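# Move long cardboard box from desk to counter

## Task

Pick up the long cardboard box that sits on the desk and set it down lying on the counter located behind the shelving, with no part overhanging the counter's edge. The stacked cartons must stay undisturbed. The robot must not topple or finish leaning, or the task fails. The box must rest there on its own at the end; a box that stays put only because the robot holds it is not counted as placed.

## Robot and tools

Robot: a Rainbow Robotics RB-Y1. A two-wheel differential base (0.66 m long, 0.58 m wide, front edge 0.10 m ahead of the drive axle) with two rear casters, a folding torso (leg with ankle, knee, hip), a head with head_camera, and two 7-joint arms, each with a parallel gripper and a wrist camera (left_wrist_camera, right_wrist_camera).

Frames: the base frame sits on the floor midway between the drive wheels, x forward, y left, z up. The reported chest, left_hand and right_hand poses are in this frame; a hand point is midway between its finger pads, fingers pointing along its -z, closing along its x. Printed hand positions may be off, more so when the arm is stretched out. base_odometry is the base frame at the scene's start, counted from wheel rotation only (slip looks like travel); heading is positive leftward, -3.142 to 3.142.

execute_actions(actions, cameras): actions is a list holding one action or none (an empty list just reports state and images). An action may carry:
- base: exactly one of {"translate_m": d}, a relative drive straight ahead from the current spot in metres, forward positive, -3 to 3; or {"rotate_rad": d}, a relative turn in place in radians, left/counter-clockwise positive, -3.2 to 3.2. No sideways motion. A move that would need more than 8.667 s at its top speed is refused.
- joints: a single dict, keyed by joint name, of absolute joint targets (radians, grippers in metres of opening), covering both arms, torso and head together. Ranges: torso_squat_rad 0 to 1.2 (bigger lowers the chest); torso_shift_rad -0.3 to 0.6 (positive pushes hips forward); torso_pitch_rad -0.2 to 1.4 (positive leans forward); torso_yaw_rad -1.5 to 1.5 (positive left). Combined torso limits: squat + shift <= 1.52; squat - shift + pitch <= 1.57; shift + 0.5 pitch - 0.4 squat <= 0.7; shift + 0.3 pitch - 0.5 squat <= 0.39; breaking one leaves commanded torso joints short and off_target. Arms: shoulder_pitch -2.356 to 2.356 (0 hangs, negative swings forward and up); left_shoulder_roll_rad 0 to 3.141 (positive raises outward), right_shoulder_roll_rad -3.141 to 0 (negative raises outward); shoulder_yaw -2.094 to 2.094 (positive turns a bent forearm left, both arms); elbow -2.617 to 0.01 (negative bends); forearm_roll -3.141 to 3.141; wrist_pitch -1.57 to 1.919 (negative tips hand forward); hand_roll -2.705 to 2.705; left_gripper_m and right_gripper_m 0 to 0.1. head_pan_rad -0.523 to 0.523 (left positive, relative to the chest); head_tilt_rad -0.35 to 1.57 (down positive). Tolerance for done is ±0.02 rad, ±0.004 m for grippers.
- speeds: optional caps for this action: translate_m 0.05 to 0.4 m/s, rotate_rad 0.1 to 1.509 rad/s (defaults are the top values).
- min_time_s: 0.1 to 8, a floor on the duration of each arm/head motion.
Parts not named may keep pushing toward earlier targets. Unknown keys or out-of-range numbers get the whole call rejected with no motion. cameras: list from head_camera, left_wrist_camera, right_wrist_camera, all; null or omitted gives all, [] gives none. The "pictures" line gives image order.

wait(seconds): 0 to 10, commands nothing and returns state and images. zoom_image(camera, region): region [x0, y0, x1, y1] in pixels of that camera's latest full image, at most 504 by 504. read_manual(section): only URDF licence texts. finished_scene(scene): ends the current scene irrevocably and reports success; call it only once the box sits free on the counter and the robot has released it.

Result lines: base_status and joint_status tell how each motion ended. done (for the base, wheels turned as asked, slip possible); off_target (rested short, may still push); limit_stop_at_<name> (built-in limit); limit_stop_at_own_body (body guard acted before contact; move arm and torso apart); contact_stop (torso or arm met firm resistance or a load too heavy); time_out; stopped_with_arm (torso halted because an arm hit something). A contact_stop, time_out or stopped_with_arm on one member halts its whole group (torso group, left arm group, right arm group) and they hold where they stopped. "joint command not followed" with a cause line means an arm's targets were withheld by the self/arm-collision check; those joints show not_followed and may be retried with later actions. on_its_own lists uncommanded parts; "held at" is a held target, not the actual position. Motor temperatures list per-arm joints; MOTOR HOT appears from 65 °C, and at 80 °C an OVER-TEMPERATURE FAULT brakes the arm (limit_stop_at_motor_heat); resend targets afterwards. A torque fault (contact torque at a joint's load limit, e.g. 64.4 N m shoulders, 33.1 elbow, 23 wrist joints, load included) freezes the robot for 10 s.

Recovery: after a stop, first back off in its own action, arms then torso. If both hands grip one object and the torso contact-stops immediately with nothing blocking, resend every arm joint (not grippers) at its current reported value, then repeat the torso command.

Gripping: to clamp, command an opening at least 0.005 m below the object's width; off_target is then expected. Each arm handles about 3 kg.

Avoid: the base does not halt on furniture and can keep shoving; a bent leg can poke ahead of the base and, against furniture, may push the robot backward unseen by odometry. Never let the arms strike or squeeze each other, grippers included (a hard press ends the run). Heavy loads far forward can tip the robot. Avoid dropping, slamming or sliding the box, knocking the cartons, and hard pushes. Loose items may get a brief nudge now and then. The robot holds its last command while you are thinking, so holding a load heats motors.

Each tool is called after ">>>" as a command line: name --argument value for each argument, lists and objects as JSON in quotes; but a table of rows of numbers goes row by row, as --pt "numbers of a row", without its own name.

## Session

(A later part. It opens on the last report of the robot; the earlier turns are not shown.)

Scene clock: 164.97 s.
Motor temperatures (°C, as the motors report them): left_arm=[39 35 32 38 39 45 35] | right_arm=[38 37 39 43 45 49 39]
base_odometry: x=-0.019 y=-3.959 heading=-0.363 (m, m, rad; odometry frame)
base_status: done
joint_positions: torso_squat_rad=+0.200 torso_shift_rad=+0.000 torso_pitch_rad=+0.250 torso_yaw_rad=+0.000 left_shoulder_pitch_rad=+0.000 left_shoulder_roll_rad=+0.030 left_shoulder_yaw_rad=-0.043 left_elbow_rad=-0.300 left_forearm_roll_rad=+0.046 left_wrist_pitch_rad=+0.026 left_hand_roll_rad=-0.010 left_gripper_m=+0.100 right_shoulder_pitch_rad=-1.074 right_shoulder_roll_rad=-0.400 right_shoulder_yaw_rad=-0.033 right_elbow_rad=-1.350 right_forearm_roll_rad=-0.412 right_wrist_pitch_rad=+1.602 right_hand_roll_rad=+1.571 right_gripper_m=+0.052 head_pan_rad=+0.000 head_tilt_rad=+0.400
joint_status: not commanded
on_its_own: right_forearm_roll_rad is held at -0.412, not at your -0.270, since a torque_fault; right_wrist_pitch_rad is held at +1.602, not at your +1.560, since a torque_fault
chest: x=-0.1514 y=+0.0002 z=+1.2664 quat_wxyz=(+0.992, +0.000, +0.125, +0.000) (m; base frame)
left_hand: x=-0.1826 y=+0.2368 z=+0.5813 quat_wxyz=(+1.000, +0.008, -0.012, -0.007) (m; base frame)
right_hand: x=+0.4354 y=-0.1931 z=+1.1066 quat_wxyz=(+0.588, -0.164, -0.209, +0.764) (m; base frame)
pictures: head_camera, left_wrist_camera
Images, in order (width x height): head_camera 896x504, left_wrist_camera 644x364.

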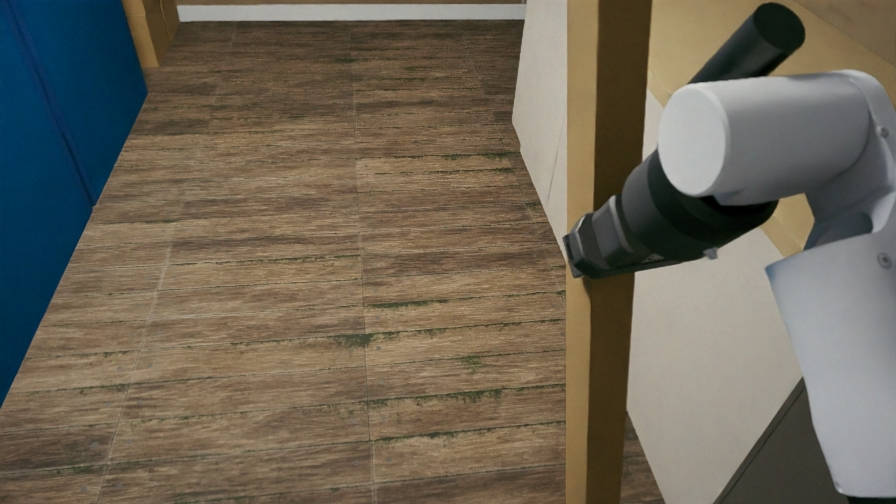

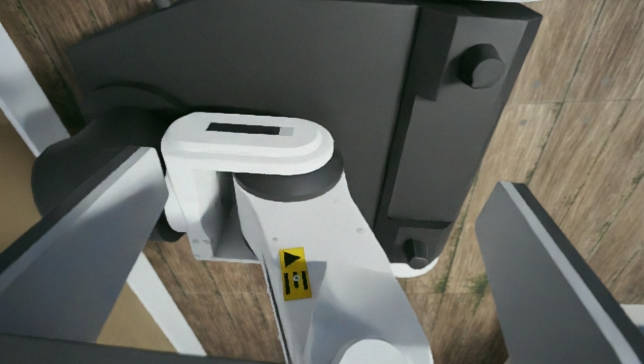

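>>> execute_actions --actions '[{"base":{"rotate_rad":0.08},"joints":{"torso_yaw_rad":0.15}}]' --cameras '[]'

>>> execute_actions --actions '[{"base":{"translate_m":0.8},"speeds":{"translate_m":0.25},"joints":{"head_pan_rad":-0.5,"head_tilt_rad":0.5}}]'

Scene clock: 166.53 s.
Motor temperatures (°C, as the motors report them): left_arm=[39 35 32 38 39 45 35] | right_arm=[38 37 39 43 45 49 39]
base_odometry: x=-0.020 y=-3.959 heading=-0.284 (m, m, rad; odometry frame)
base_status: done
joint_positions: torso_squat_rad=+0.200 torso_shift_rad=+0.000 torso_pitch_rad=+0.250 torso_yaw_rad=+0.150 left_shoulder_pitch_rad=+0.000 left_shoulder_roll_rad=+0.030 left_shoulder_yaw_rad=-0.043 left_elbow_rad=-0.300 left_forearm_roll_rad=+0.046 left_wrist_pitch_rad=+0.026 left_hand_roll_rad=-0.010 left_gripper_m=+0.100 right_shoulder_pitch_rad=-1.074 right_shoulder_roll_rad=-0.400 right_shoulder_yaw_rad=-0.033 right_elbow_rad=-1.350 right_forearm_roll_rad=-0.412 right_wrist_pitch_rad=+1.602 right_hand_roll_rad=+1.571 right_gripper_m=+0.052 head_pan_rad=+0.000 head_tilt_rad=+0.400
joint_status: all done
on_its_own: right_forearm_roll_rad is held at -0.412, not at your -0.270, since a torque_fault; right_wrist_pitch_rad is held at +1.602, not at your +1.560, since a torque_fault
chest: x=-0.1514 y=+0.0002 z=+1.2664 quat_wxyz=(+0.989, +0.009, +0.124, +0.074) (m; base frame)
left_hand: x=-0.2185 y=+0.2550 z=+0.5904 quat_wxyz=(+0.997, +0.028, -0.011, +0.065) (m; base frame)
right_hand: x=+0.4567 y=-0.0999 z=+1.1011 quat_wxyz=(+0.534, -0.137, -0.235, +0.801) (m; base frame)
pictures: none
No camera images: the call's "cameras" was empty. Leave "cameras" out to get every camera's image.

Scene clock: 170.83 s.
Motor temperatures (°C, as the motors report them): left_arm=[39 35 32 38 39 45 35] | right_arm=[38 37 39 43 45 49 39]
base_odometry: x=+0.749 y=-4.182 heading=-0.283 (m, m, rad; odometry frame)
base_status: done
joint_positions: torso_squat_rad=+0.200 torso_shift_rad=+0.000 torso_pitch_rad=+0.250 torso_yaw_rad=+0.150 left_shoulder_pitch_rad=+0.000 left_shoulder_roll_rad=+0.030 left_shoulder_yaw_rad=-0.043 left_elbow_rad=-0.300 left_forearm_roll_rad=+0.046 left_wrist_pitch_rad=+0.026 left_hand_roll_rad=-0.010 left_gripper_m=+0.100 right_shoulder_pitch_rad=-1.074 right_shoulder_roll_rad=-0.400 right_shoulder_yaw_rad=-0.033 right_elbow_rad=-1.350 right_forearm_roll_rad=-0.412 right_wrist_pitch_rad=+1.602 right_hand_roll_rad=+1.571 right_gripper_m=+0.052 head_pan_rad=-0.500 head_tilt_rad=+0.500
joint_status: all done
on_its_own: right_forearm_roll_rad is held at -0.412, not at your -0.270, since a torque_fault; right_wrist_pitch_rad is held at +1.602, not at your +1.560, since a torque_fault
chest: x=-0.1514 y=+0.0002 z=+1.2664 quat_wxyz=(+0.989, +0.009, +0.124, +0.074) (m; base frame)
left_hand: x=-0.2184 y=+0.2550 z=+0.5904 quat_wxyz=(+0.997, +0.028, -0.011, +0.065) (m; base frame)
right_hand: x=+0.4567 y=-0.0999 z=+1.1011 quat_wxyz=(+0.534, -0.137, -0.235, +0.801) (m; base frame)
pictures: head_camera, left_wrist_camera, right_wrist_camera
Images, in order (width x height): head_camera 896x504, left_wrist_camera 644x364, right_wrist_camera 644x364.

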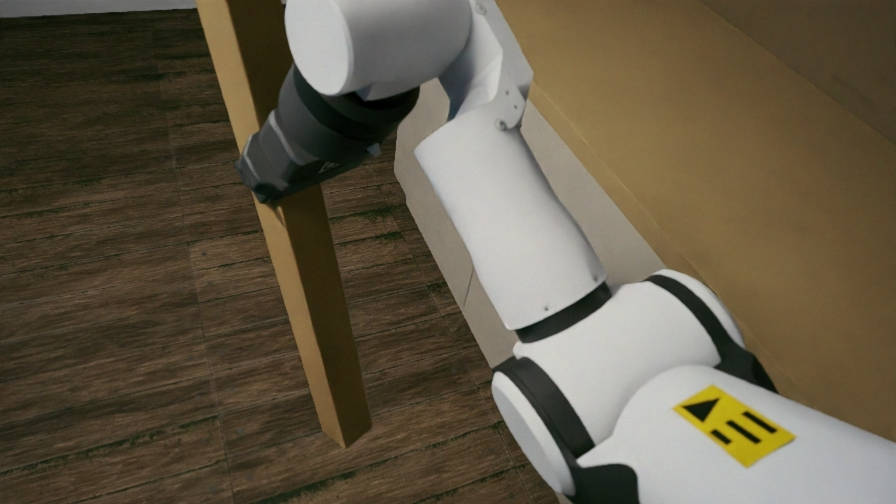

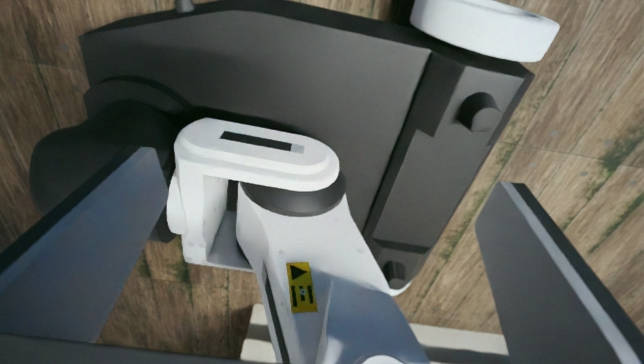

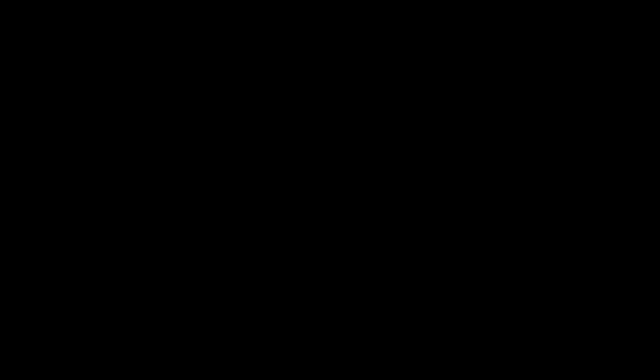

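>>> execute_actions --actions '[{"joints":{"torso_squat_rad":0.1,"right_shoulder_pitch_rad":-1.55,"right_shoulder_roll_rad":-0.45,"right_elbow_rad":-0.45,"right_forearm_roll_rad":-0.3,"right_wrist_pitch_rad":1.9,"head_tilt_rad":0.3},"min_time_s":3}]'

Scene clock: 174.43 s.
Motor temperatures (°C, as the motors report them): left_arm=[39 35 32 38 39 45 35] | right_arm=[38 37 39 43 45 48 39]
base_odometry: x=+0.749 y=-4.182 heading=-0.283 (m, m, rad; odometry frame)
base_status: not commanded
joint_positions: torso_squat_rad=+0.100 torso_shift_rad=+0.000 torso_pitch_rad=+0.250 torso_yaw_rad=+0.150 left_shoulder_pitch_rad=+0.000 left_shoulder_roll_rad=+0.030 left_shoulder_yaw_rad=-0.043 left_elbow_rad=-0.300 left_forearm_roll_rad=+0.046 left_wrist_pitch_rad=+0.026 left_hand_roll_rad=-0.010 left_gripper_m=+0.100 right_shoulder_pitch_rad=-1.550 right_shoulder_roll_rad=-0.450 right_shoulder_yaw_rad=-0.033 right_elbow_rad=-0.450 right_forearm_roll_rad=-0.300 right_wrist_pitch_rad=+1.900 right_hand_roll_rad=+1.571 right_gripper_m=+0.052 head_pan_rad=-0.500 head_tilt_rad=+0.300
joint_status: all done
chest: x=-0.1514 y=+0.0002 z=+1.2768 quat_wxyz=(+0.989, +0.009, +0.124, +0.074) (m; base frame)
left_hand: x=-0.2184 y=+0.2550 z=+0.6009 quat_wxyz=(+0.997, +0.028, -0.011, +0.065) (m; base frame)
right_hand: x=+0.3988 y=-0.1626 z=+1.1027 quat_wxyz=(+0.638, +0.042, +0.052, +0.767) (m; base frame)
pictures: head_camera, left_wrist_camera, right_wrist_camera
Images, in order (width x height): head_camera 896x504, left_wrist_camera 644x364, right_wrist_camera 644x364.

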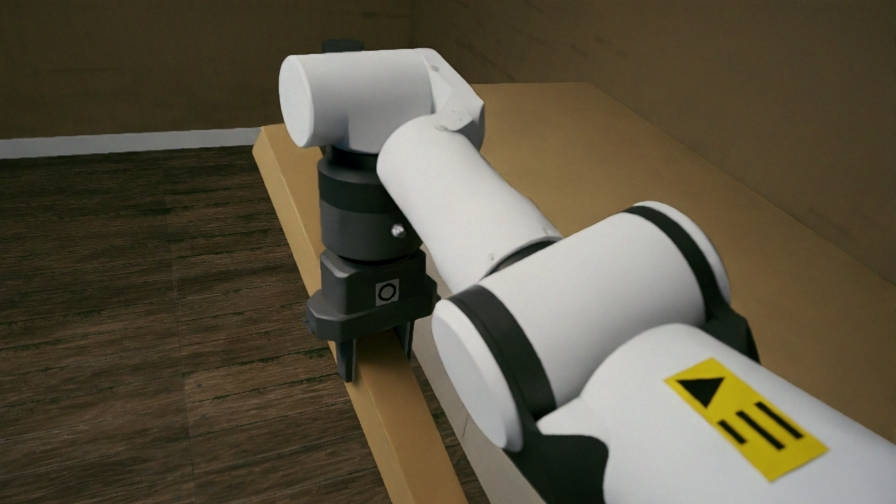

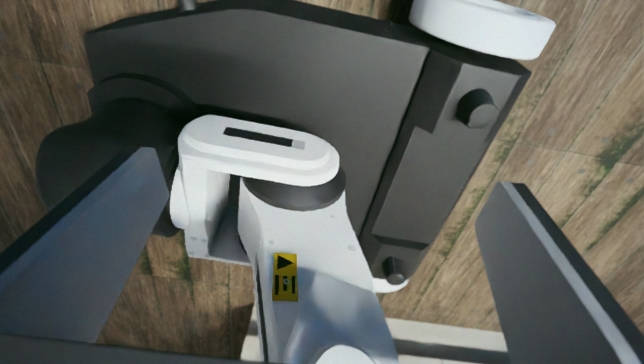

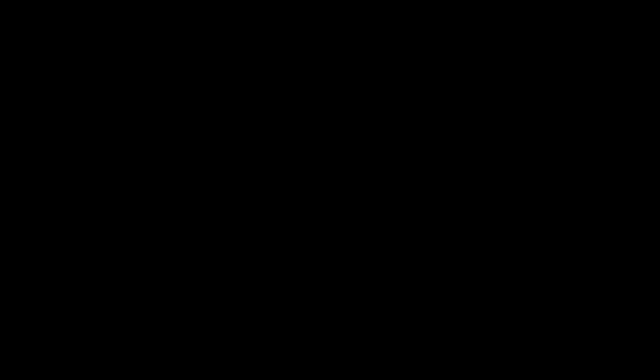

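>>> execute_actions --actions '[{"base":{"translate_m":0.3},"joints":{"right_shoulder_pitch_rad":-1.72,"right_elbow_rad":-0.3,"torso_squat_rad":0.0},"min_time_s":2}]' --cameras '["head_camera"]'

>>> execute_actions --actions '[{"joints":{"torso_yaw_rad":-0.7,"right_hand_roll_rad":2.3,"head_pan_rad":-0.2,"head_tilt_rad":0.5},"min_time_s":3}]'

Scene clock: 176.87 s.
Motor temperatures (°C, as the motors report them): left_arm=[39 35 32 38 39 45 35] | right_arm=[38 37 39 43 45 48 39]
base_odometry: x=+1.037 y=-4.266 heading=-0.283 (m, m, rad; odometry frame)
base_status: done
joint_positions: torso_squat_rad=+0.000 torso_shift_rad=+0.000 torso_pitch_rad=+0.250 torso_yaw_rad=+0.150 left_shoulder_pitch_rad=+0.000 left_shoulder_roll_rad=+0.030 left_shoulder_yaw_rad=-0.043 left_elbow_rad=-0.300 left_forearm_roll_rad=+0.046 left_wrist_pitch_rad=+0.026 left_hand_roll_rad=-0.010 left_gripper_m=+0.100 right_shoulder_pitch_rad=-1.720 right_shoulder_roll_rad=-0.450 right_shoulder_yaw_rad=-0.033 right_elbow_rad=-0.300 right_forearm_roll_rad=-0.300 right_wrist_pitch_rad=+1.900 right_hand_roll_rad=+1.571 right_gripper_m=+0.052 head_pan_rad=-0.500 head_tilt_rad=+0.300
joint_status: all done
chest: x=-0.1514 y=+0.0002 z=+1.2803 quat_wxyz=(+0.989, +0.009, +0.124, +0.074) (m; base frame)
left_hand: x=-0.2184 y=+0.2550 z=+0.6044 quat_wxyz=(+0.997, +0.028, -0.011, +0.065) (m; base frame)
right_hand: x=+0.4022 y=-0.1424 z=+1.1550 quat_wxyz=(+0.635, +0.043, +0.040, +0.770) (m; base frame)
pictures: head_camera
Images, in order (width x height): head_camera 896x504.

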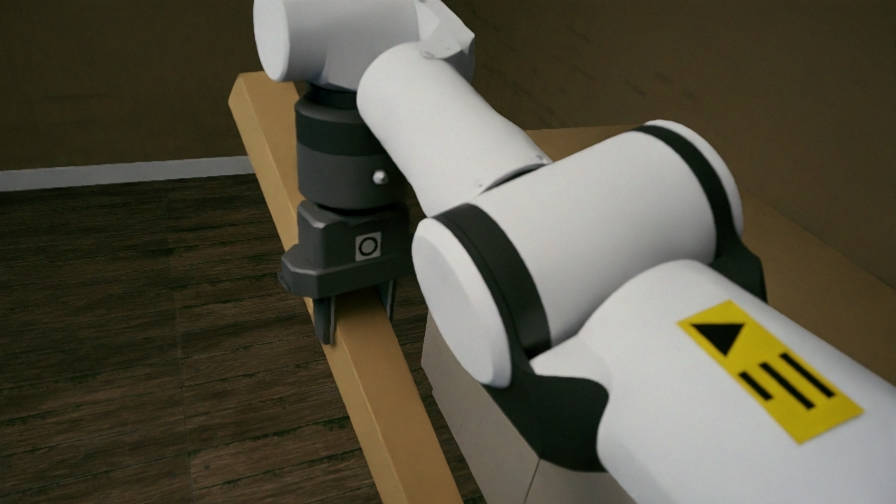

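Scene clock: 180.17 s.
Motor temperatures (°C, as the motors report them): left_arm=[39 35 32 38 39 45 35] | right_arm=[38 36 39 43 45 48 39]
base_odometry: x=+1.037 y=-4.266 heading=-0.283 (m, m, rad; odometry frame)
base_status: not commanded
joint_positions: torso_squat_rad=+0.000 torso_shift_rad=+0.000 torso_pitch_rad=+0.250 torso_yaw_rad=-0.700 left_shoulder_pitch_rad=+0.000 left_shoulder_roll_rad=+0.030 left_shoulder_yaw_rad=-0.043 left_elbow_rad=-0.300 left_forearm_roll_rad=+0.046 left_wrist_pitch_rad=+0.026 left_hand_roll_rad=-0.010 left_gripper_m=+0.100 right_shoulder_pitch_rad=-1.720 right_shoulder_roll_rad=-0.450 right_shoulder_yaw_rad=-0.033 right_elbow_rad=-0.300 right_forearm_roll_rad=-0.300 right_wrist_pitch_rad=+1.900 right_hand_roll_rad=+2.300 right_gripper_m=+0.052 head_pan_rad=-0.200 head_tilt_rad=+0.500
joint_status: all done
chest: x=-0.1514 y=+0.0002 z=+1.2803 quat_wxyz=(+0.932, -0.043, +0.117, -0.340) (m; base frame)
left_hand: x=-0.0667 y=+0.0914 z=+0.5656 quat_wxyz=(+0.938, -0.081, -0.014, -0.338) (m; base frame)
right_hand: x=+0.1113 y=-0.5204 z=+1.2294 quat_wxyz=(+0.674, +0.025, +0.095, +0.732) (m; base frame)
pictures: head_camera, left_wrist_camera, right_wrist_camera
Images, in order (width x height): head_camera 896x504, left_wrist_camera 644x364, right_wrist_camera 644x364.

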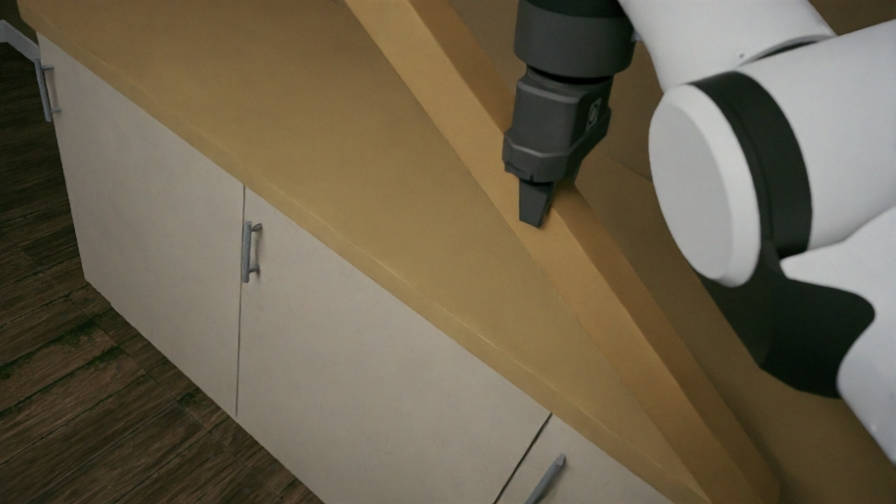

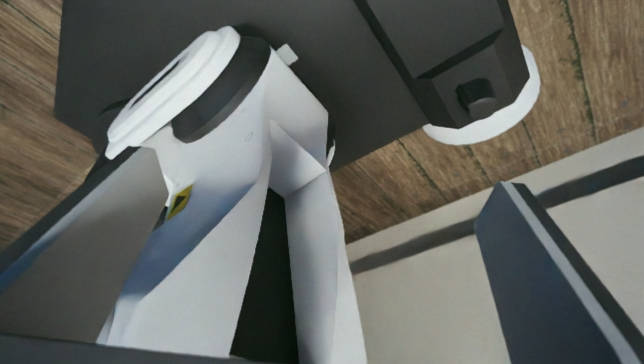

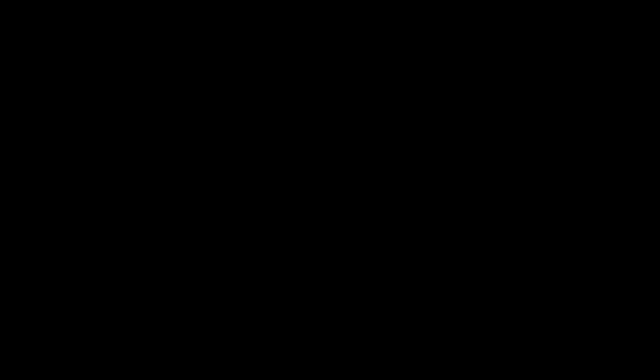

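>>> execute_actions --actions '[{"joints":{"torso_yaw_rad":-0.95,"right_hand_roll_rad":2.55,"head_pan_rad":0},"min_time_s":1.5}]' --cameras '[]'

>>> execute_actions --actions '[{"joints":{"right_shoulder_pitch_rad":-1.45,"right_elbow_rad":-0.55},"min_time_s":2}]' --cameras '["head_camera"]'

Scene clock: 182.17 s.
Motor temperatures (°C, as the motors report them): left_arm=[39 35 32 38 39 45 35] | right_arm=[38 36 39 42 45 48 39]
base_odometry: x=+1.037 y=-4.266 heading=-0.283 (m, m, rad; odometry frame)
base_status: not commanded
joint_positions: torso_squat_rad=+0.000 torso_shift_rad=+0.000 torso_pitch_rad=+0.250 torso_yaw_rad=-0.950 left_shoulder_pitch_rad=+0.000 left_shoulder_roll_rad=+0.030 left_shoulder_yaw_rad=-0.043 left_elbow_rad=-0.300 left_forearm_roll_rad=+0.046 left_wrist_pitch_rad=+0.026 left_hand_roll_rad=-0.010 left_gripper_m=+0.100 right_shoulder_pitch_rad=-1.720 right_shoulder_roll_rad=-0.450 right_shoulder_yaw_rad=-0.033 right_elbow_rad=-0.300 right_forearm_roll_rad=-0.300 right_wrist_pitch_rad=+1.900 right_hand_roll_rad=+2.550 right_gripper_m=+0.052 head_pan_rad=+0.000 head_tilt_rad=+0.500
joint_status: all done
chest: x=-0.1515 y=+0.0002 z=+1.2803 quat_wxyz=(+0.882, -0.057, +0.111, -0.454) (m; base frame)
left_hand: x=-0.0526 y=+0.0245 z=+0.5620 quat_wxyz=(+0.887, -0.111, -0.015, -0.448) (m; base frame)
right_hand: x=-0.0216 y=-0.5703 z=+1.2633 quat_wxyz=(+0.672, +0.030, +0.111, +0.732) (m; base frame)
pictures: none
No camera images: the call's "cameras" was empty. Leave "cameras" out to get every camera's image.

Scene clock: 184.47 s.
Motor temperatures (°C, as the motors report them): left_arm=[39 35 32 38 39 45 35] | right_arm=[38 36 39 42 45 48 39]
base_odometry: x=+1.037 y=-4.266 heading=-0.283 (m, m, rad; odometry frame)
base_status: not commanded
joint_positions: torso_squat_rad=+0.000 torso_shift_rad=+0.000 torso_pitch_rad=+0.250 torso_yaw_rad=-0.950 left_shoulder_pitch_rad=+0.000 left_shoulder_roll_rad=+0.030 left_shoulder_yaw_rad=-0.043 left_elbow_rad=-0.300 left_forearm_roll_rad=+0.046 left_wrist_pitch_rad=+0.026 left_hand_roll_rad=-0.010 left_gripper_m=+0.100 right_shoulder_pitch_rad=-1.450 right_shoulder_roll_rad=-0.450 right_shoulder_yaw_rad=-0.033 right_elbow_rad=-0.550 right_forearm_roll_rad=-0.300 right_wrist_pitch_rad=+1.900 right_hand_roll_rad=+2.550 right_gripper_m=+0.052 head_pan_rad=+0.000 head_tilt_rad=+0.500
joint_status: all done
chest: x=-0.1515 y=+0.0002 z=+1.2803 quat_wxyz=(+0.882, -0.057, +0.111, -0.454) (m; base frame)
left_hand: x=-0.0526 y=+0.0245 z=+0.5620 quat_wxyz=(+0.887, -0.111, -0.015, -0.448) (m; base frame)
right_hand: x=-0.0618 y=-0.5950 z=+1.1977 quat_wxyz=(+0.676, +0.040, +0.122, +0.726) (m; base frame)
pictures: head_camera
Images, in order (width x height): head_camera 896x504.

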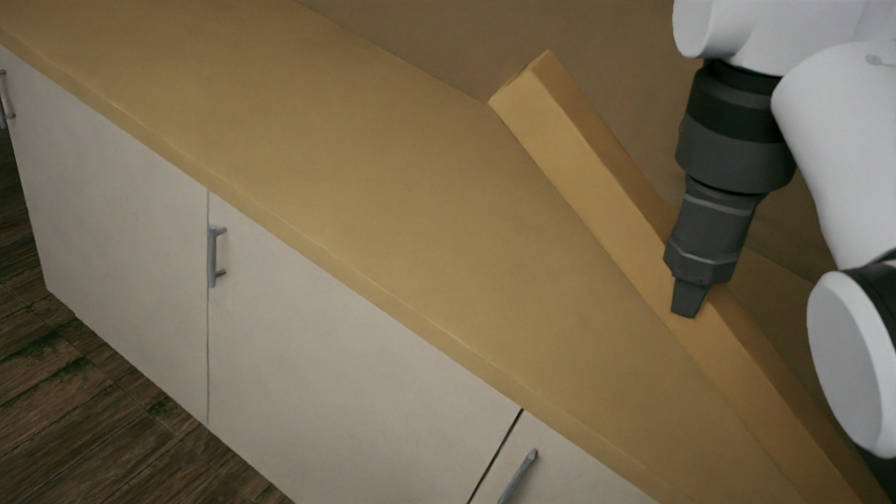

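>>> execute_actions --actions '[{"base":{"translate_m":0.2},"joints":{"torso_squat_rad":0.65,"head_pan_rad":-0.35,"head_tilt_rad":0.7}}]' --cameras '["head_camera"]'

Scene clock: 186.33 s.
Motor temperatures (°C, as the motors report them): left_arm=[39 35 32 38 39 45 35] | right_arm=[38 36 39 42 45 48 39]
base_odometry: x=+1.229 y=-4.322 heading=-0.283 (m, m, rad; odometry frame)
base_status: done
joint_positions: torso_squat_rad=+0.157 torso_shift_rad=+0.000 torso_pitch_rad=+0.250 torso_yaw_rad=-0.950 left_shoulder_pitch_rad=+0.000 left_shoulder_roll_rad=+0.031 left_shoulder_yaw_rad=-0.043 left_elbow_rad=-0.300 left_forearm_roll_rad=+0.046 left_wrist_pitch_rad=+0.026 left_hand_roll_rad=-0.010 left_gripper_m=+0.100 right_shoulder_pitch_rad=-1.450 right_shoulder_roll_rad=-0.450 right_shoulder_yaw_rad=-0.033 right_elbow_rad=-0.550 right_forearm_roll_rad=-0.300 right_wrist_pitch_rad=+1.900 right_hand_roll_rad=+2.550 right_gripper_m=+0.052 head_pan_rad=-0.350 head_tilt_rad=+0.700
joint_status: torso_squat_rad limit_stop_at_own_body (moved +0.157 of +0.650); the others done
on_its_own: torso_squat_rad is held at +0.157, not at your +0.650, since a limit_stop_at_own_body
chest: x=-0.1514 y=+0.0002 z=+1.2717 quat_wxyz=(+0.882, -0.057, +0.111, -0.454) (m; base frame)
left_hand: x=-0.0525 y=+0.0245 z=+0.5534 quat_wxyz=(+0.887, -0.111, -0.015, -0.448) (m; base frame)
right_hand: x=-0.0617 y=-0.5950 z=+1.1890 quat_wxyz=(+0.676, +0.040, +0.122, +0.726) (m; base frame)
pictures: head_camera
Images, in order (width x height): head_camera 896x504.

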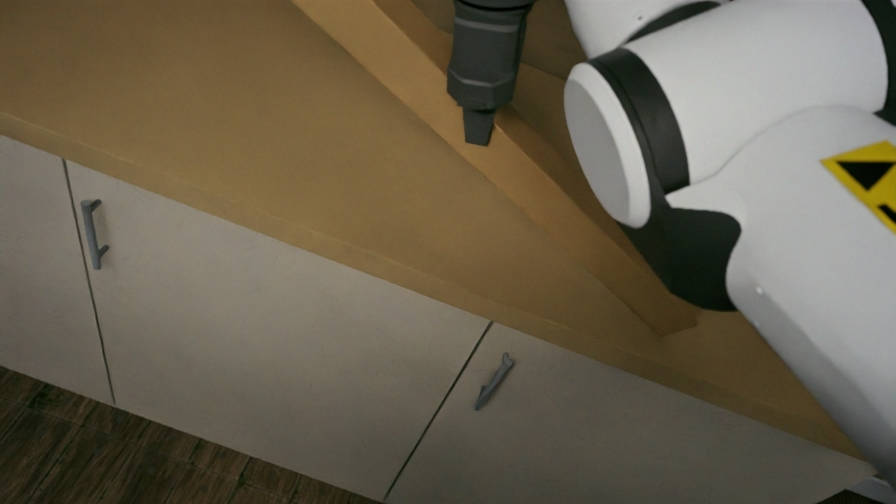

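Left hand in the way; move it out, then squat.

>>> execute_actions --actions '[{"joints":{"left_shoulder_roll_rad":0.5,"left_elbow_rad":-1.2}}]' --cameras '[]'

>>> execute_actions --actions '[{"joints":{"torso_squat_rad":0.7}}]' --cameras '["head_camera"]'

Scene clock: 187.93 s.
Motor temperatures (°C, as the motors report them): left_arm=[39 35 32 38 39 45 35] | right_arm=[38 36 39 42 45 48 39]
base_odometry: x=+1.229 y=-4.322 heading=-0.283 (m, m, rad; odometry frame)
base_status: not commanded
joint_positions: torso_squat_rad=+0.157 torso_shift_rad=+0.000 torso_pitch_rad=+0.250 torso_yaw_rad=-0.950 left_shoulder_pitch_rad=+0.000 left_shoulder_roll_rad=+0.500 left_shoulder_yaw_rad=-0.043 left_elbow_rad=-1.200 left_forearm_roll_rad=+0.046 left_wrist_pitch_rad=+0.026 left_hand_roll_rad=-0.010 left_gripper_m=+0.100 right_shoulder_pitch_rad=-1.450 right_shoulder_roll_rad=-0.450 right_shoulder_yaw_rad=-0.033 right_elbow_rad=-0.550 right_forearm_roll_rad=-0.300 right_wrist_pitch_rad=+1.900 right_hand_roll_rad=+2.550 right_gripper_m=+0.052 head_pan_rad=-0.350 head_tilt_rad=+0.700
joint_status: all done
on_its_own: torso_squat_rad is held at +0.157, not at your +0.650, since a limit_stop_at_own_body
chest: x=-0.1515 y=+0.0002 z=+1.2717 quat_wxyz=(+0.882, -0.057, +0.111, -0.454) (m; base frame)
left_hand: x=+0.3687 y=-0.1296 z=+0.7707 quat_wxyz=(+0.723, -0.142, -0.474, -0.482) (m; base frame)
right_hand: x=-0.0618 y=-0.5950 z=+1.1890 quat_wxyz=(+0.676, +0.040, +0.122, +0.726) (m; base frame)
pictures: none
No camera images: the call's "cameras" was empty. Leave "cameras" out to get every camera's image.

Scene clock: 190.67 s.
Motor temperatures (°C, as the motors report them): left_arm=[39 35 32 38 39 45 35] | right_arm=[38 36 39 42 45 48 39]
base_odometry: x=+1.229 y=-4.322 heading=-0.283 (m, m, rad; odometry frame)
base_status: not commanded
joint_positions: torso_squat_rad=+0.700 torso_shift_rad=+0.000 torso_pitch_rad=+0.250 torso_yaw_rad=-0.950 left_shoulder_pitch_rad=+0.000 left_shoulder_roll_rad=+0.500 left_shoulder_yaw_rad=-0.043 left_elbow_rad=-1.200 left_forearm_roll_rad=+0.046 left_wrist_pitch_rad=+0.026 left_hand_roll_rad=-0.010 left_gripper_m=+0.100 right_shoulder_pitch_rad=-1.450 right_shoulder_roll_rad=-0.450 right_shoulder_yaw_rad=-0.033 right_elbow_rad=-0.550 right_forearm_roll_rad=-0.300 right_wrist_pitch_rad=+1.900 right_hand_roll_rad=+2.550 right_gripper_m=+0.050 head_pan_rad=-0.350 head_tilt_rad=+0.700
joint_status: all done
chest: x=-0.1515 y=+0.0001 z=+1.1157 quat_wxyz=(+0.882, -0.057, +0.111, -0.454) (m; base frame)
left_hand: x=+0.3687 y=-0.1296 z=+0.6147 quat_wxyz=(+0.723, -0.142, -0.474, -0.482) (m; base frame)
right_hand: x=-0.0618 y=-0.5950 z=+1.0330 quat_wxyz=(+0.676, +0.040, +0.122, +0.726) (m; base frame)
pictures: head_camera
Images, in order (width x height): head_camera 896x504.

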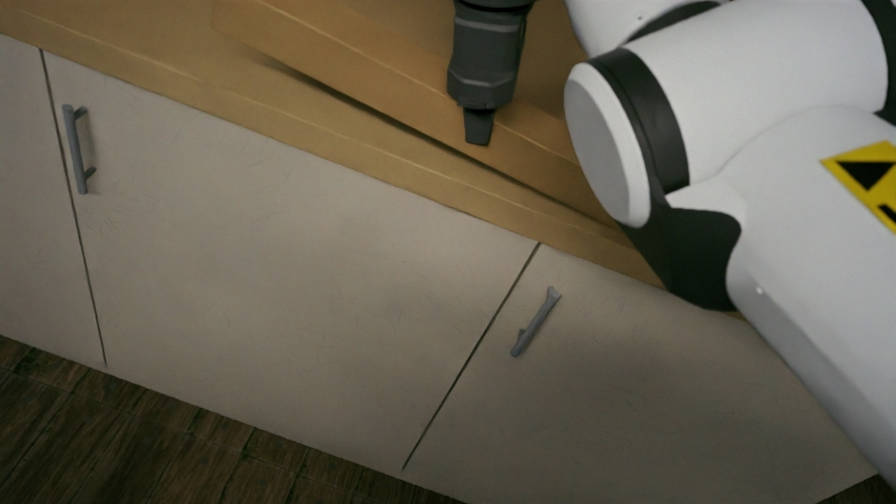

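>>> execute_actions --actions '[{"joints":{"torso_squat_rad":0.75}}]' --cameras '["head_camera"]'

>>> execute_actions --actions '[{"joints":{"right_gripper_m":0.1}}]' --cameras '[]'

>>> execute_actions --actions '[{"joints":{"torso_squat_rad":0.3,"head_pan_rad":-0.5,"head_tilt_rad":0.6}}]'

Scene clock: 191.60 s.
Motor temperatures (°C, as the motors report them): left_arm=[39 35 32 38 39 45 35] | right_arm=[38 36 39 42 45 48 39]
base_odometry: x=+1.229 y=-4.322 heading=-0.283 (m, m, rad; odometry frame)
base_status: not commanded
joint_positions: torso_squat_rad=+0.750 torso_shift_rad=+0.000 torso_pitch_rad=+0.250 torso_yaw_rad=-0.950 left_shoulder_pitch_rad=+0.000 left_shoulder_roll_rad=+0.500 left_shoulder_yaw_rad=-0.043 left_elbow_rad=-1.200 left_forearm_roll_rad=+0.046 left_wrist_pitch_rad=+0.026 left_hand_roll_rad=-0.010 left_gripper_m=+0.100 right_shoulder_pitch_rad=-1.450 right_shoulder_roll_rad=-0.450 right_shoulder_yaw_rad=-0.033 right_elbow_rad=-0.550 right_forearm_roll_rad=-0.300 right_wrist_pitch_rad=+1.900 right_hand_roll_rad=+2.550 right_gripper_m=+0.050 head_pan_rad=-0.350 head_tilt_rad=+0.700
joint_status: all done
chest: x=-0.1515 y=+0.0001 z=+1.0925 quat_wxyz=(+0.882, -0.057, +0.111, -0.454) (m; base frame)
left_hand: x=+0.3687 y=-0.1296 z=+0.5915 quat_wxyz=(+0.723, -0.142, -0.474, -0.482) (m; base frame)
right_hand: x=-0.0618 y=-0.5950 z=+1.0098 quat_wxyz=(+0.676, +0.040, +0.122, +0.726) (m; base frame)
pictures: head_camera
Images, in order (width x height): head_camera 896x504.

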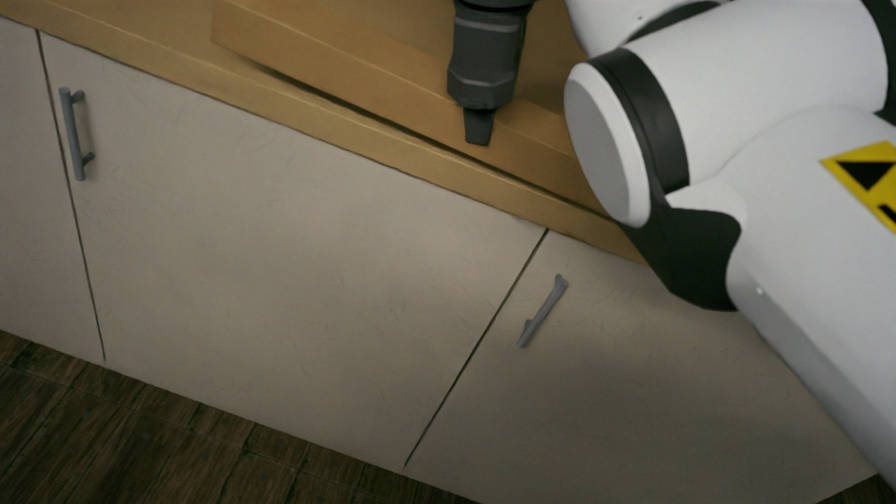

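Scene clock: 192.80 s.
Motor temperatures (°C, as the motors report them): left_arm=[39 35 32 38 39 45 35] | right_arm=[38 36 39 42 45 48 39]
base_odometry: x=+1.229 y=-4.322 heading=-0.283 (m, m, rad; odometry frame)
base_status: not commanded
joint_positions: torso_squat_rad=+0.750 torso_shift_rad=+0.000 torso_pitch_rad=+0.250 torso_yaw_rad=-0.950 left_shoulder_pitch_rad=+0.000 left_shoulder_roll_rad=+0.500 left_shoulder_yaw_rad=-0.043 left_elbow_rad=-1.200 left_forearm_roll_rad=+0.046 left_wrist_pitch_rad=+0.026 left_hand_roll_rad=-0.010 left_gripper_m=+0.100 right_shoulder_pitch_rad=-1.450 right_shoulder_roll_rad=-0.450 right_shoulder_yaw_rad=-0.033 right_elbow_rad=-0.550 right_forearm_roll_rad=-0.300 right_wrist_pitch_rad=+1.900 right_hand_roll_rad=+2.550 right_gripper_m=+0.100 head_pan_rad=-0.350 head_tilt_rad=+0.700
joint_status: all done
chest: x=-0.1515 y=+0.0001 z=+1.0925 quat_wxyz=(+0.882, -0.057, +0.111, -0.454) (m; base frame)
left_hand: x=+0.3687 y=-0.1296 z=+0.5915 quat_wxyz=(+0.723, -0.142, -0.474, -0.482) (m; base frame)
right_hand: x=-0.0618 y=-0.5950 z=+1.0098 quat_wxyz=(+0.676, +0.040, +0.122, +0.726) (m; base frame)
pictures: none
No camera images: the call's "cameras" was empty. Leave "cameras" out to get every camera's image.

Scene clock: 195.17 s.
Motor temperatures (°C, as the motors report them): left_arm=[39 35 32 38 39 45 35] | right_arm=[38 36 39 42 45 48 39]
base_odometry: x=+1.229 y=-4.322 heading=-0.283 (m, m, rad; odometry frame)
base_status: not commanded
joint_positions: torso_squat_rad=+0.300 torso_shift_rad=+0.000 torso_pitch_rad=+0.250 torso_yaw_rad=-0.950 left_shoulder_pitch_rad=+0.000 left_shoulder_roll_rad=+0.500 left_shoulder_yaw_rad=-0.043 left_elbow_rad=-1.200 left_forearm_roll_rad=+0.046 left_wrist_pitch_rad=+0.026 left_hand_roll_rad=-0.010 left_gripper_m=+0.100 right_shoulder_pitch_rad=-1.450 right_shoulder_roll_rad=-0.450 right_shoulder_yaw_rad=-0.033 right_elbow_rad=-0.550 right_forearm_roll_rad=-0.300 right_wrist_pitch_rad=+1.900 right_hand_roll_rad=+2.550 right_gripper_m=+0.100 head_pan_rad=-0.500 head_tilt_rad=+0.600
joint_status: all done
chest: x=-0.1515 y=+0.0002 z=+1.2490 quat_wxyz=(+0.882, -0.057, +0.111, -0.454) (m; base frame)
left_hand: x=+0.3687 y=-0.1296 z=+0.7480 quat_wxyz=(+0.723, -0.142, -0.474, -0.482) (m; base frame)
right_hand: x=-0.0618 y=-0.5950 z=+1.1663 quat_wxyz=(+0.676, +0.040, +0.122, +0.726) (m; base frame)
pictures: head_camera, left_wrist_camera, right_wrist_camera
Images, in order (width x height): head_camera 896x504, left_wrist_camera 644x364, right_wrist_camera 644x364.

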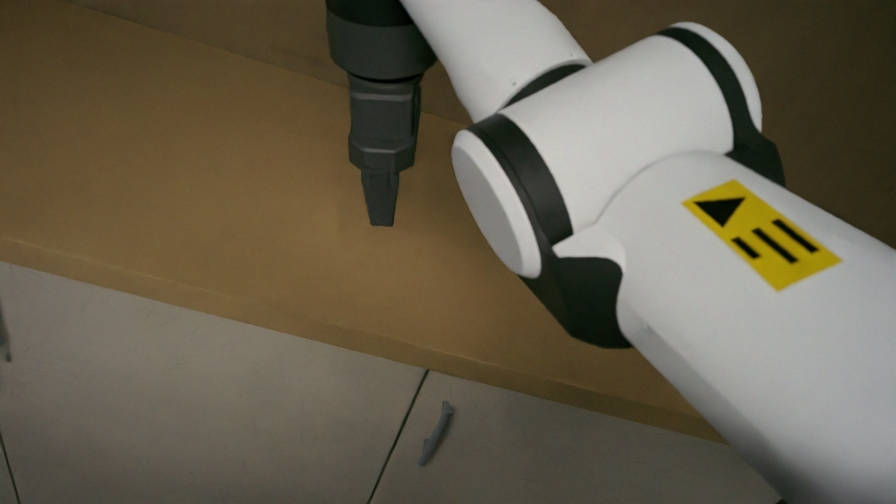

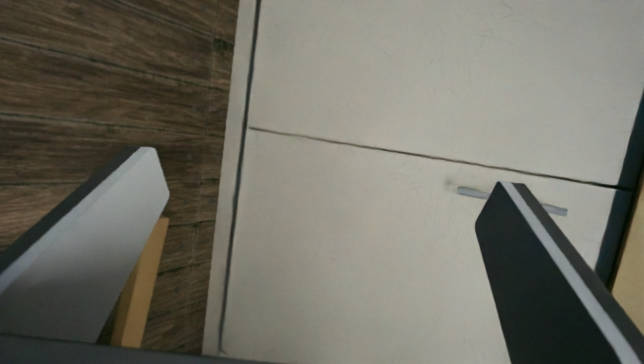

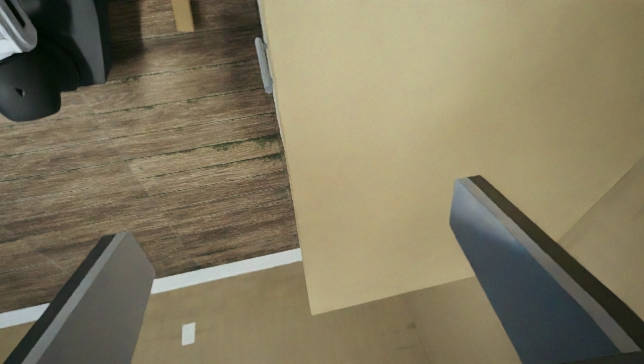

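>>> execute_actions --actions '[{"joints":{"torso_yaw_rad":0,"head_pan_rad":-0.2,"head_tilt_rad":1.1,"left_shoulder_roll_rad":0.1,"left_elbow_rad":-0.3,"right_hand_roll_rad":1.57,"right_forearm_roll_rad":0,"right_shoulder_roll_rad":-0.2},"base":{"translate_m":-0.5}}]'

Scene clock: 198.17 s.
Motor temperatures (°C, as the motors report them): left_arm=[39 35 32 38 39 45 35] | right_arm=[38 36 39 42 45 48 39]
base_odometry: x=+0.748 y=-4.183 heading=-0.282 (m, m, rad; odometry frame)
base_status: done
joint_positions: torso_squat_rad=+0.300 torso_shift_rad=+0.000 torso_pitch_rad=+0.250 torso_yaw_rad=+0.000 left_shoulder_pitch_rad=+0.000 left_shoulder_roll_rad=+0.100 left_shoulder_yaw_rad=-0.043 left_elbow_rad=-0.300 left_forearm_roll_rad=+0.046 left_wrist_pitch_rad=+0.026 left_hand_roll_rad=-0.010 left_gripper_m=+0.100 right_shoulder_pitch_rad=-1.450 right_shoulder_roll_rad=-0.200 right_shoulder_yaw_rad=-0.033 right_elbow_rad=-0.550 right_forearm_roll_rad=+0.000 right_wrist_pitch_rad=+1.900 right_hand_roll_rad=+1.570 right_gripper_m=+0.100 head_pan_rad=-0.200 head_tilt_rad=+1.100
joint_status: all done
chest: x=-0.1515 y=+0.0002 z=+1.2490 quat_wxyz=(+0.992, +0.000, +0.125, +0.000) (m; base frame)
left_hand: x=-0.1821 y=+0.2890 z=+0.5669 quat_wxyz=(+0.999, +0.042, -0.011, -0.016) (m; base frame)
right_hand: x=+0.3486 y=-0.1911 z=+1.0255 quat_wxyz=(+0.628, -0.033, +0.156, +0.762) (m; base frame)
pictures: head_camera, left_wrist_camera, right_wrist_camera
Images, in order (width x height): head_camera 896x504, left_wrist_camera 644x364, right_wrist_camera 644x364.

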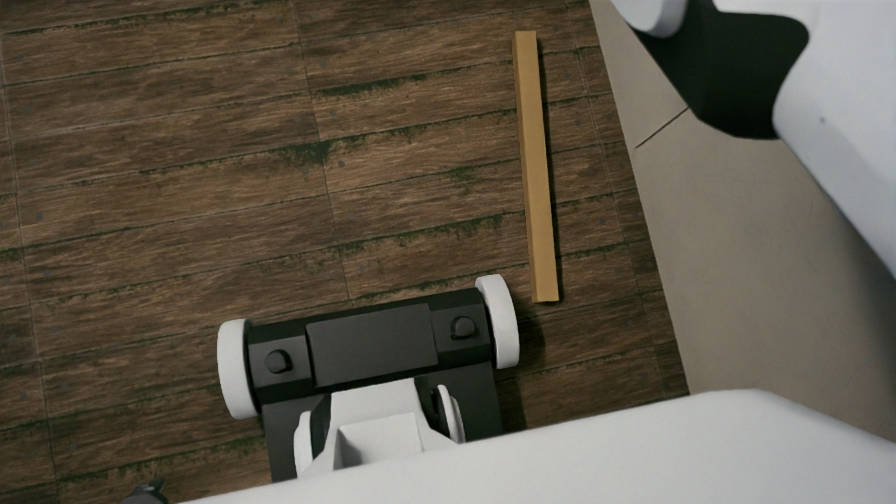

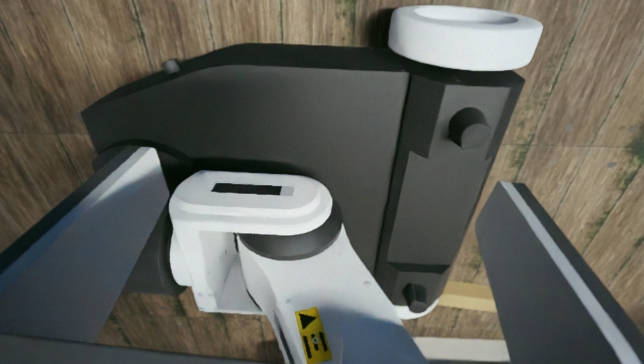

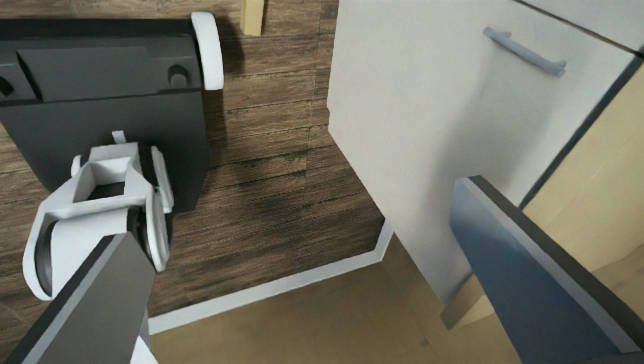

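>>> execute_actions --actions '[{"base":{"translate_m":0.62},"joints":{"right_shoulder_pitch_rad":-0.3,"right_elbow_rad":-1.2,"right_wrist_pitch_rad":1.2,"right_hand_roll_rad":0,"right_shoulder_roll_rad":-0.05}}]' --cameras '[]'

>>> execute_actions --actions '[{"base":{"rotate_rad":-1.66},"speeds":{"rotate_rad":0.8},"joints":{"head_pan_rad":0,"head_tilt_rad":1.0}}]'

Scene clock: 201.87 s.
Motor temperatures (°C, as the motors report them): left_arm=[39 35 32 38 39 45 35] | right_arm=[38 36 39 42 45 48 39]
base_odometry: x=+1.344 y=-4.355 heading=-0.281 (m, m, rad; odometry frame)
base_status: done
joint_positions: torso_squat_rad=+0.300 torso_shift_rad=+0.000 torso_pitch_rad=+0.250 torso_yaw_rad=+0.000 left_shoulder_pitch_rad=+0.000 left_shoulder_roll_rad=+0.100 left_shoulder_yaw_rad=-0.043 left_elbow_rad=-0.300 left_forearm_roll_rad=+0.046 left_wrist_pitch_rad=+0.026 left_hand_roll_rad=-0.010 left_gripper_m=+0.100 right_shoulder_pitch_rad=-0.300 right_shoulder_roll_rad=-0.050 right_shoulder_yaw_rad=-0.033 right_elbow_rad=-1.200 right_forearm_roll_rad=+0.000 right_wrist_pitch_rad=+1.200 right_hand_roll_rad=+0.000 right_gripper_m=+0.100 head_pan_rad=-0.200 head_tilt_rad=+1.100
joint_status: all done
chest: x=-0.1514 y=+0.0001 z=+1.2490 quat_wxyz=(+0.992, +0.000, +0.125, +0.000) (m; base frame)
left_hand: x=-0.1818 y=+0.2890 z=+0.5668 quat_wxyz=(+0.999, +0.042, -0.012, -0.016) (m; base frame)
right_hand: x=+0.1490 y=-0.2246 z=+0.7080 quat_wxyz=(+0.999, -0.018, -0.018, +0.034) (m; base frame)
pictures: none
No camera images: the call's "cameras" was empty. Leave "cameras" out to get every camera's image.

Scene clock: 205.87 s.
Motor temperatures (°C, as the motors report them): left_arm=[39 35 32 38 39 45 35] | right_arm=[38 36 39 42 45 48 39]
base_odometry: x=+1.344 y=-4.355 heading=-1.941 (m, m, rad; odometry frame)
base_status: done
joint_positions: torso_squat_rad=+0.300 torso_shift_rad=+0.000 torso_pitch_rad=+0.250 torso_yaw_rad=+0.000 left_shoulder_pitch_rad=+0.000 left_shoulder_roll_rad=+0.100 left_shoulder_yaw_rad=-0.043 left_elbow_rad=-0.300 left_forearm_roll_rad=+0.046 left_wrist_pitch_rad=+0.026 left_hand_roll_rad=-0.010 left_gripper_m=+0.100 right_shoulder_pitch_rad=-0.300 right_shoulder_roll_rad=-0.050 right_shoulder_yaw_rad=-0.033 right_elbow_rad=-1.200 right_forearm_roll_rad=+0.000 right_wrist_pitch_rad=+1.200 right_hand_roll_rad=+0.000 right_gripper_m=+0.100 head_pan_rad=+0.000 head_tilt_rad=+1.000
joint_status: all done
chest: x=-0.1514 y=+0.0001 z=+1.2490 quat_wxyz=(+0.992, +0.000, +0.125, +0.000) (m; base frame)
left_hand: x=-0.1819 y=+0.2890 z=+0.5668 quat_wxyz=(+0.999, +0.042, -0.012, -0.016) (m; base frame)
right_hand: x=+0.1489 y=-0.2246 z=+0.7080 quat_wxyz=(+0.999, -0.018, -0.018, +0.034) (m; base frame)
pictures: head_camera, left_wrist_camera, right_wrist_camera
Images, in order (width x height): head_camera 896x504, left_wrist_camera 644x364, right_wrist_camera 644x364.

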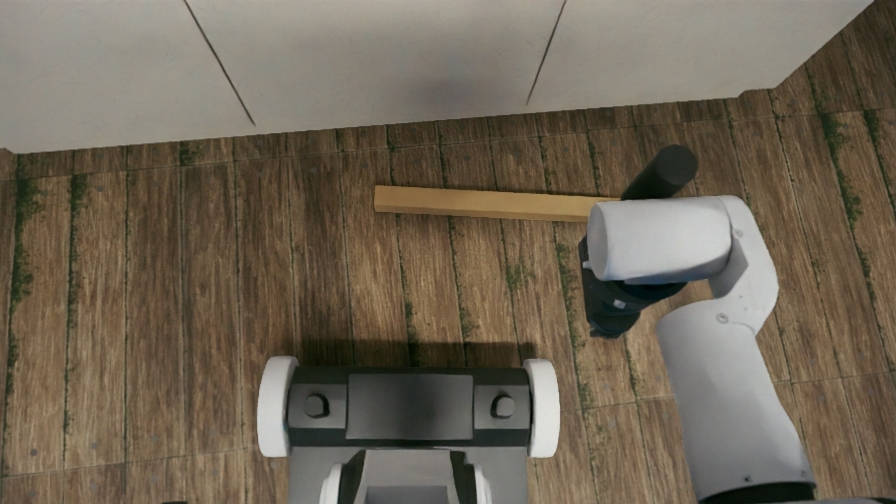

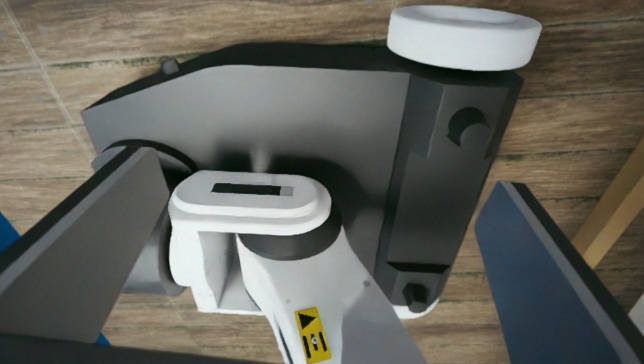

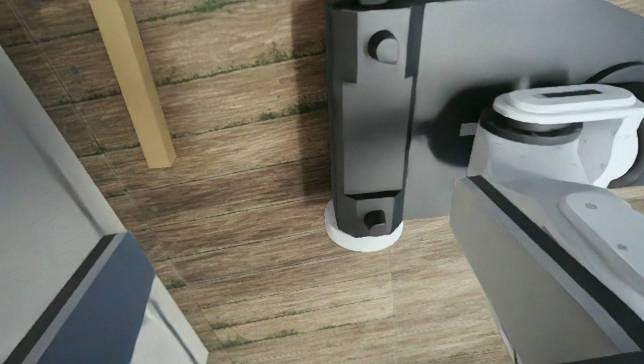

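>>> execute_actions --actions '[{"joints":{"torso_squat_rad":1.1,"torso_shift_rad":0.42,"torso_pitch_rad":0.89,"right_shoulder_pitch_rad":-0.9,"right_shoulder_roll_rad":-0.1,"right_shoulder_yaw_rad":0,"right_elbow_rad":-0.9,"right_wrist_pitch_rad":0.9,"left_shoulder_pitch_rad":0.0,"left_elbow_rad":-0.2,"left_shoulder_roll_rad":0.3,"head_tilt_rad":0.5},"min_time_s":3}]'

Scene clock: 210.27 s.
Motor temperatures (°C, as the motors report them): left_arm=[39 35 32 38 39 45 35] | right_arm=[38 36 39 42 45 48 39]
base_odometry: x=+1.344 y=-4.355 heading=-1.941 (m, m, rad; odometry frame)
base_status: not commanded
joint_positions: torso_squat_rad=+1.100 torso_shift_rad=+0.420 torso_pitch_rad=+0.890 torso_yaw_rad=+0.000 left_shoulder_pitch_rad=+0.000 left_shoulder_roll_rad=+0.300 left_shoulder_yaw_rad=-0.043 left_elbow_rad=-0.200 left_forearm_roll_rad=+0.046 left_wrist_pitch_rad=+0.026 left_hand_roll_rad=-0.010 left_gripper_m=+0.100 right_shoulder_pitch_rad=-0.900 right_shoulder_roll_rad=-0.100 right_shoulder_yaw_rad=+0.000 right_elbow_rad=-0.900 right_forearm_roll_rad=+0.000 right_wrist_pitch_rad=+0.900 right_hand_roll_rad=+0.000 right_gripper_m=+0.100 head_pan_rad=+0.000 head_tilt_rad=+0.500
joint_status: all done
chest: x=+0.1419 y=+0.0000 z=+0.7652 quat_wxyz=(+0.903, +0.000, +0.430, +0.000) (m; base frame)
left_hand: x=-0.3037 y=+0.4405 z=+0.2867 quat_wxyz=(+0.926, +0.124, +0.347, -0.077) (m; base frame)
right_hand: x=+0.3894 y=-0.1454 z=+0.1219 quat_wxyz=(+0.991, +0.015, +0.012, +0.135) (m; base frame)
pictures: head_camera, left_wrist_camera, right_wrist_camera
Images, in order (width x height): head_camera 896x504, left_wrist_camera 644x364, right_wrist_camera 644x364.

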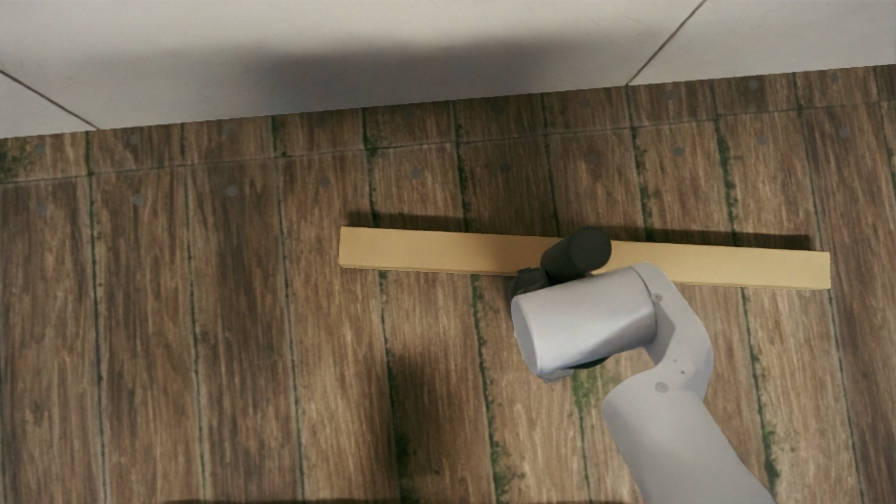

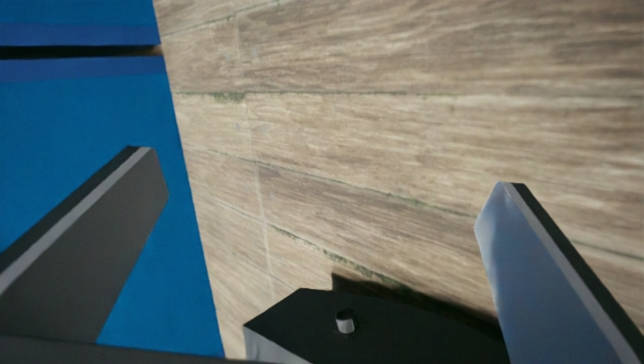

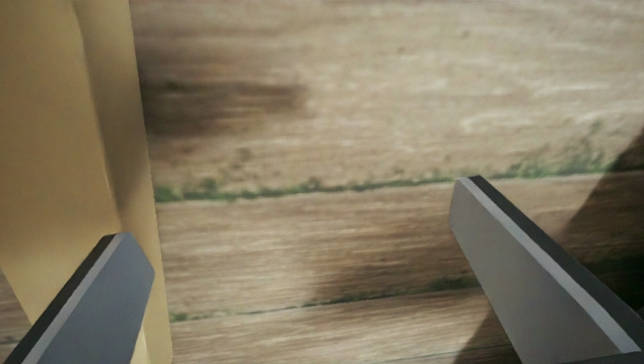

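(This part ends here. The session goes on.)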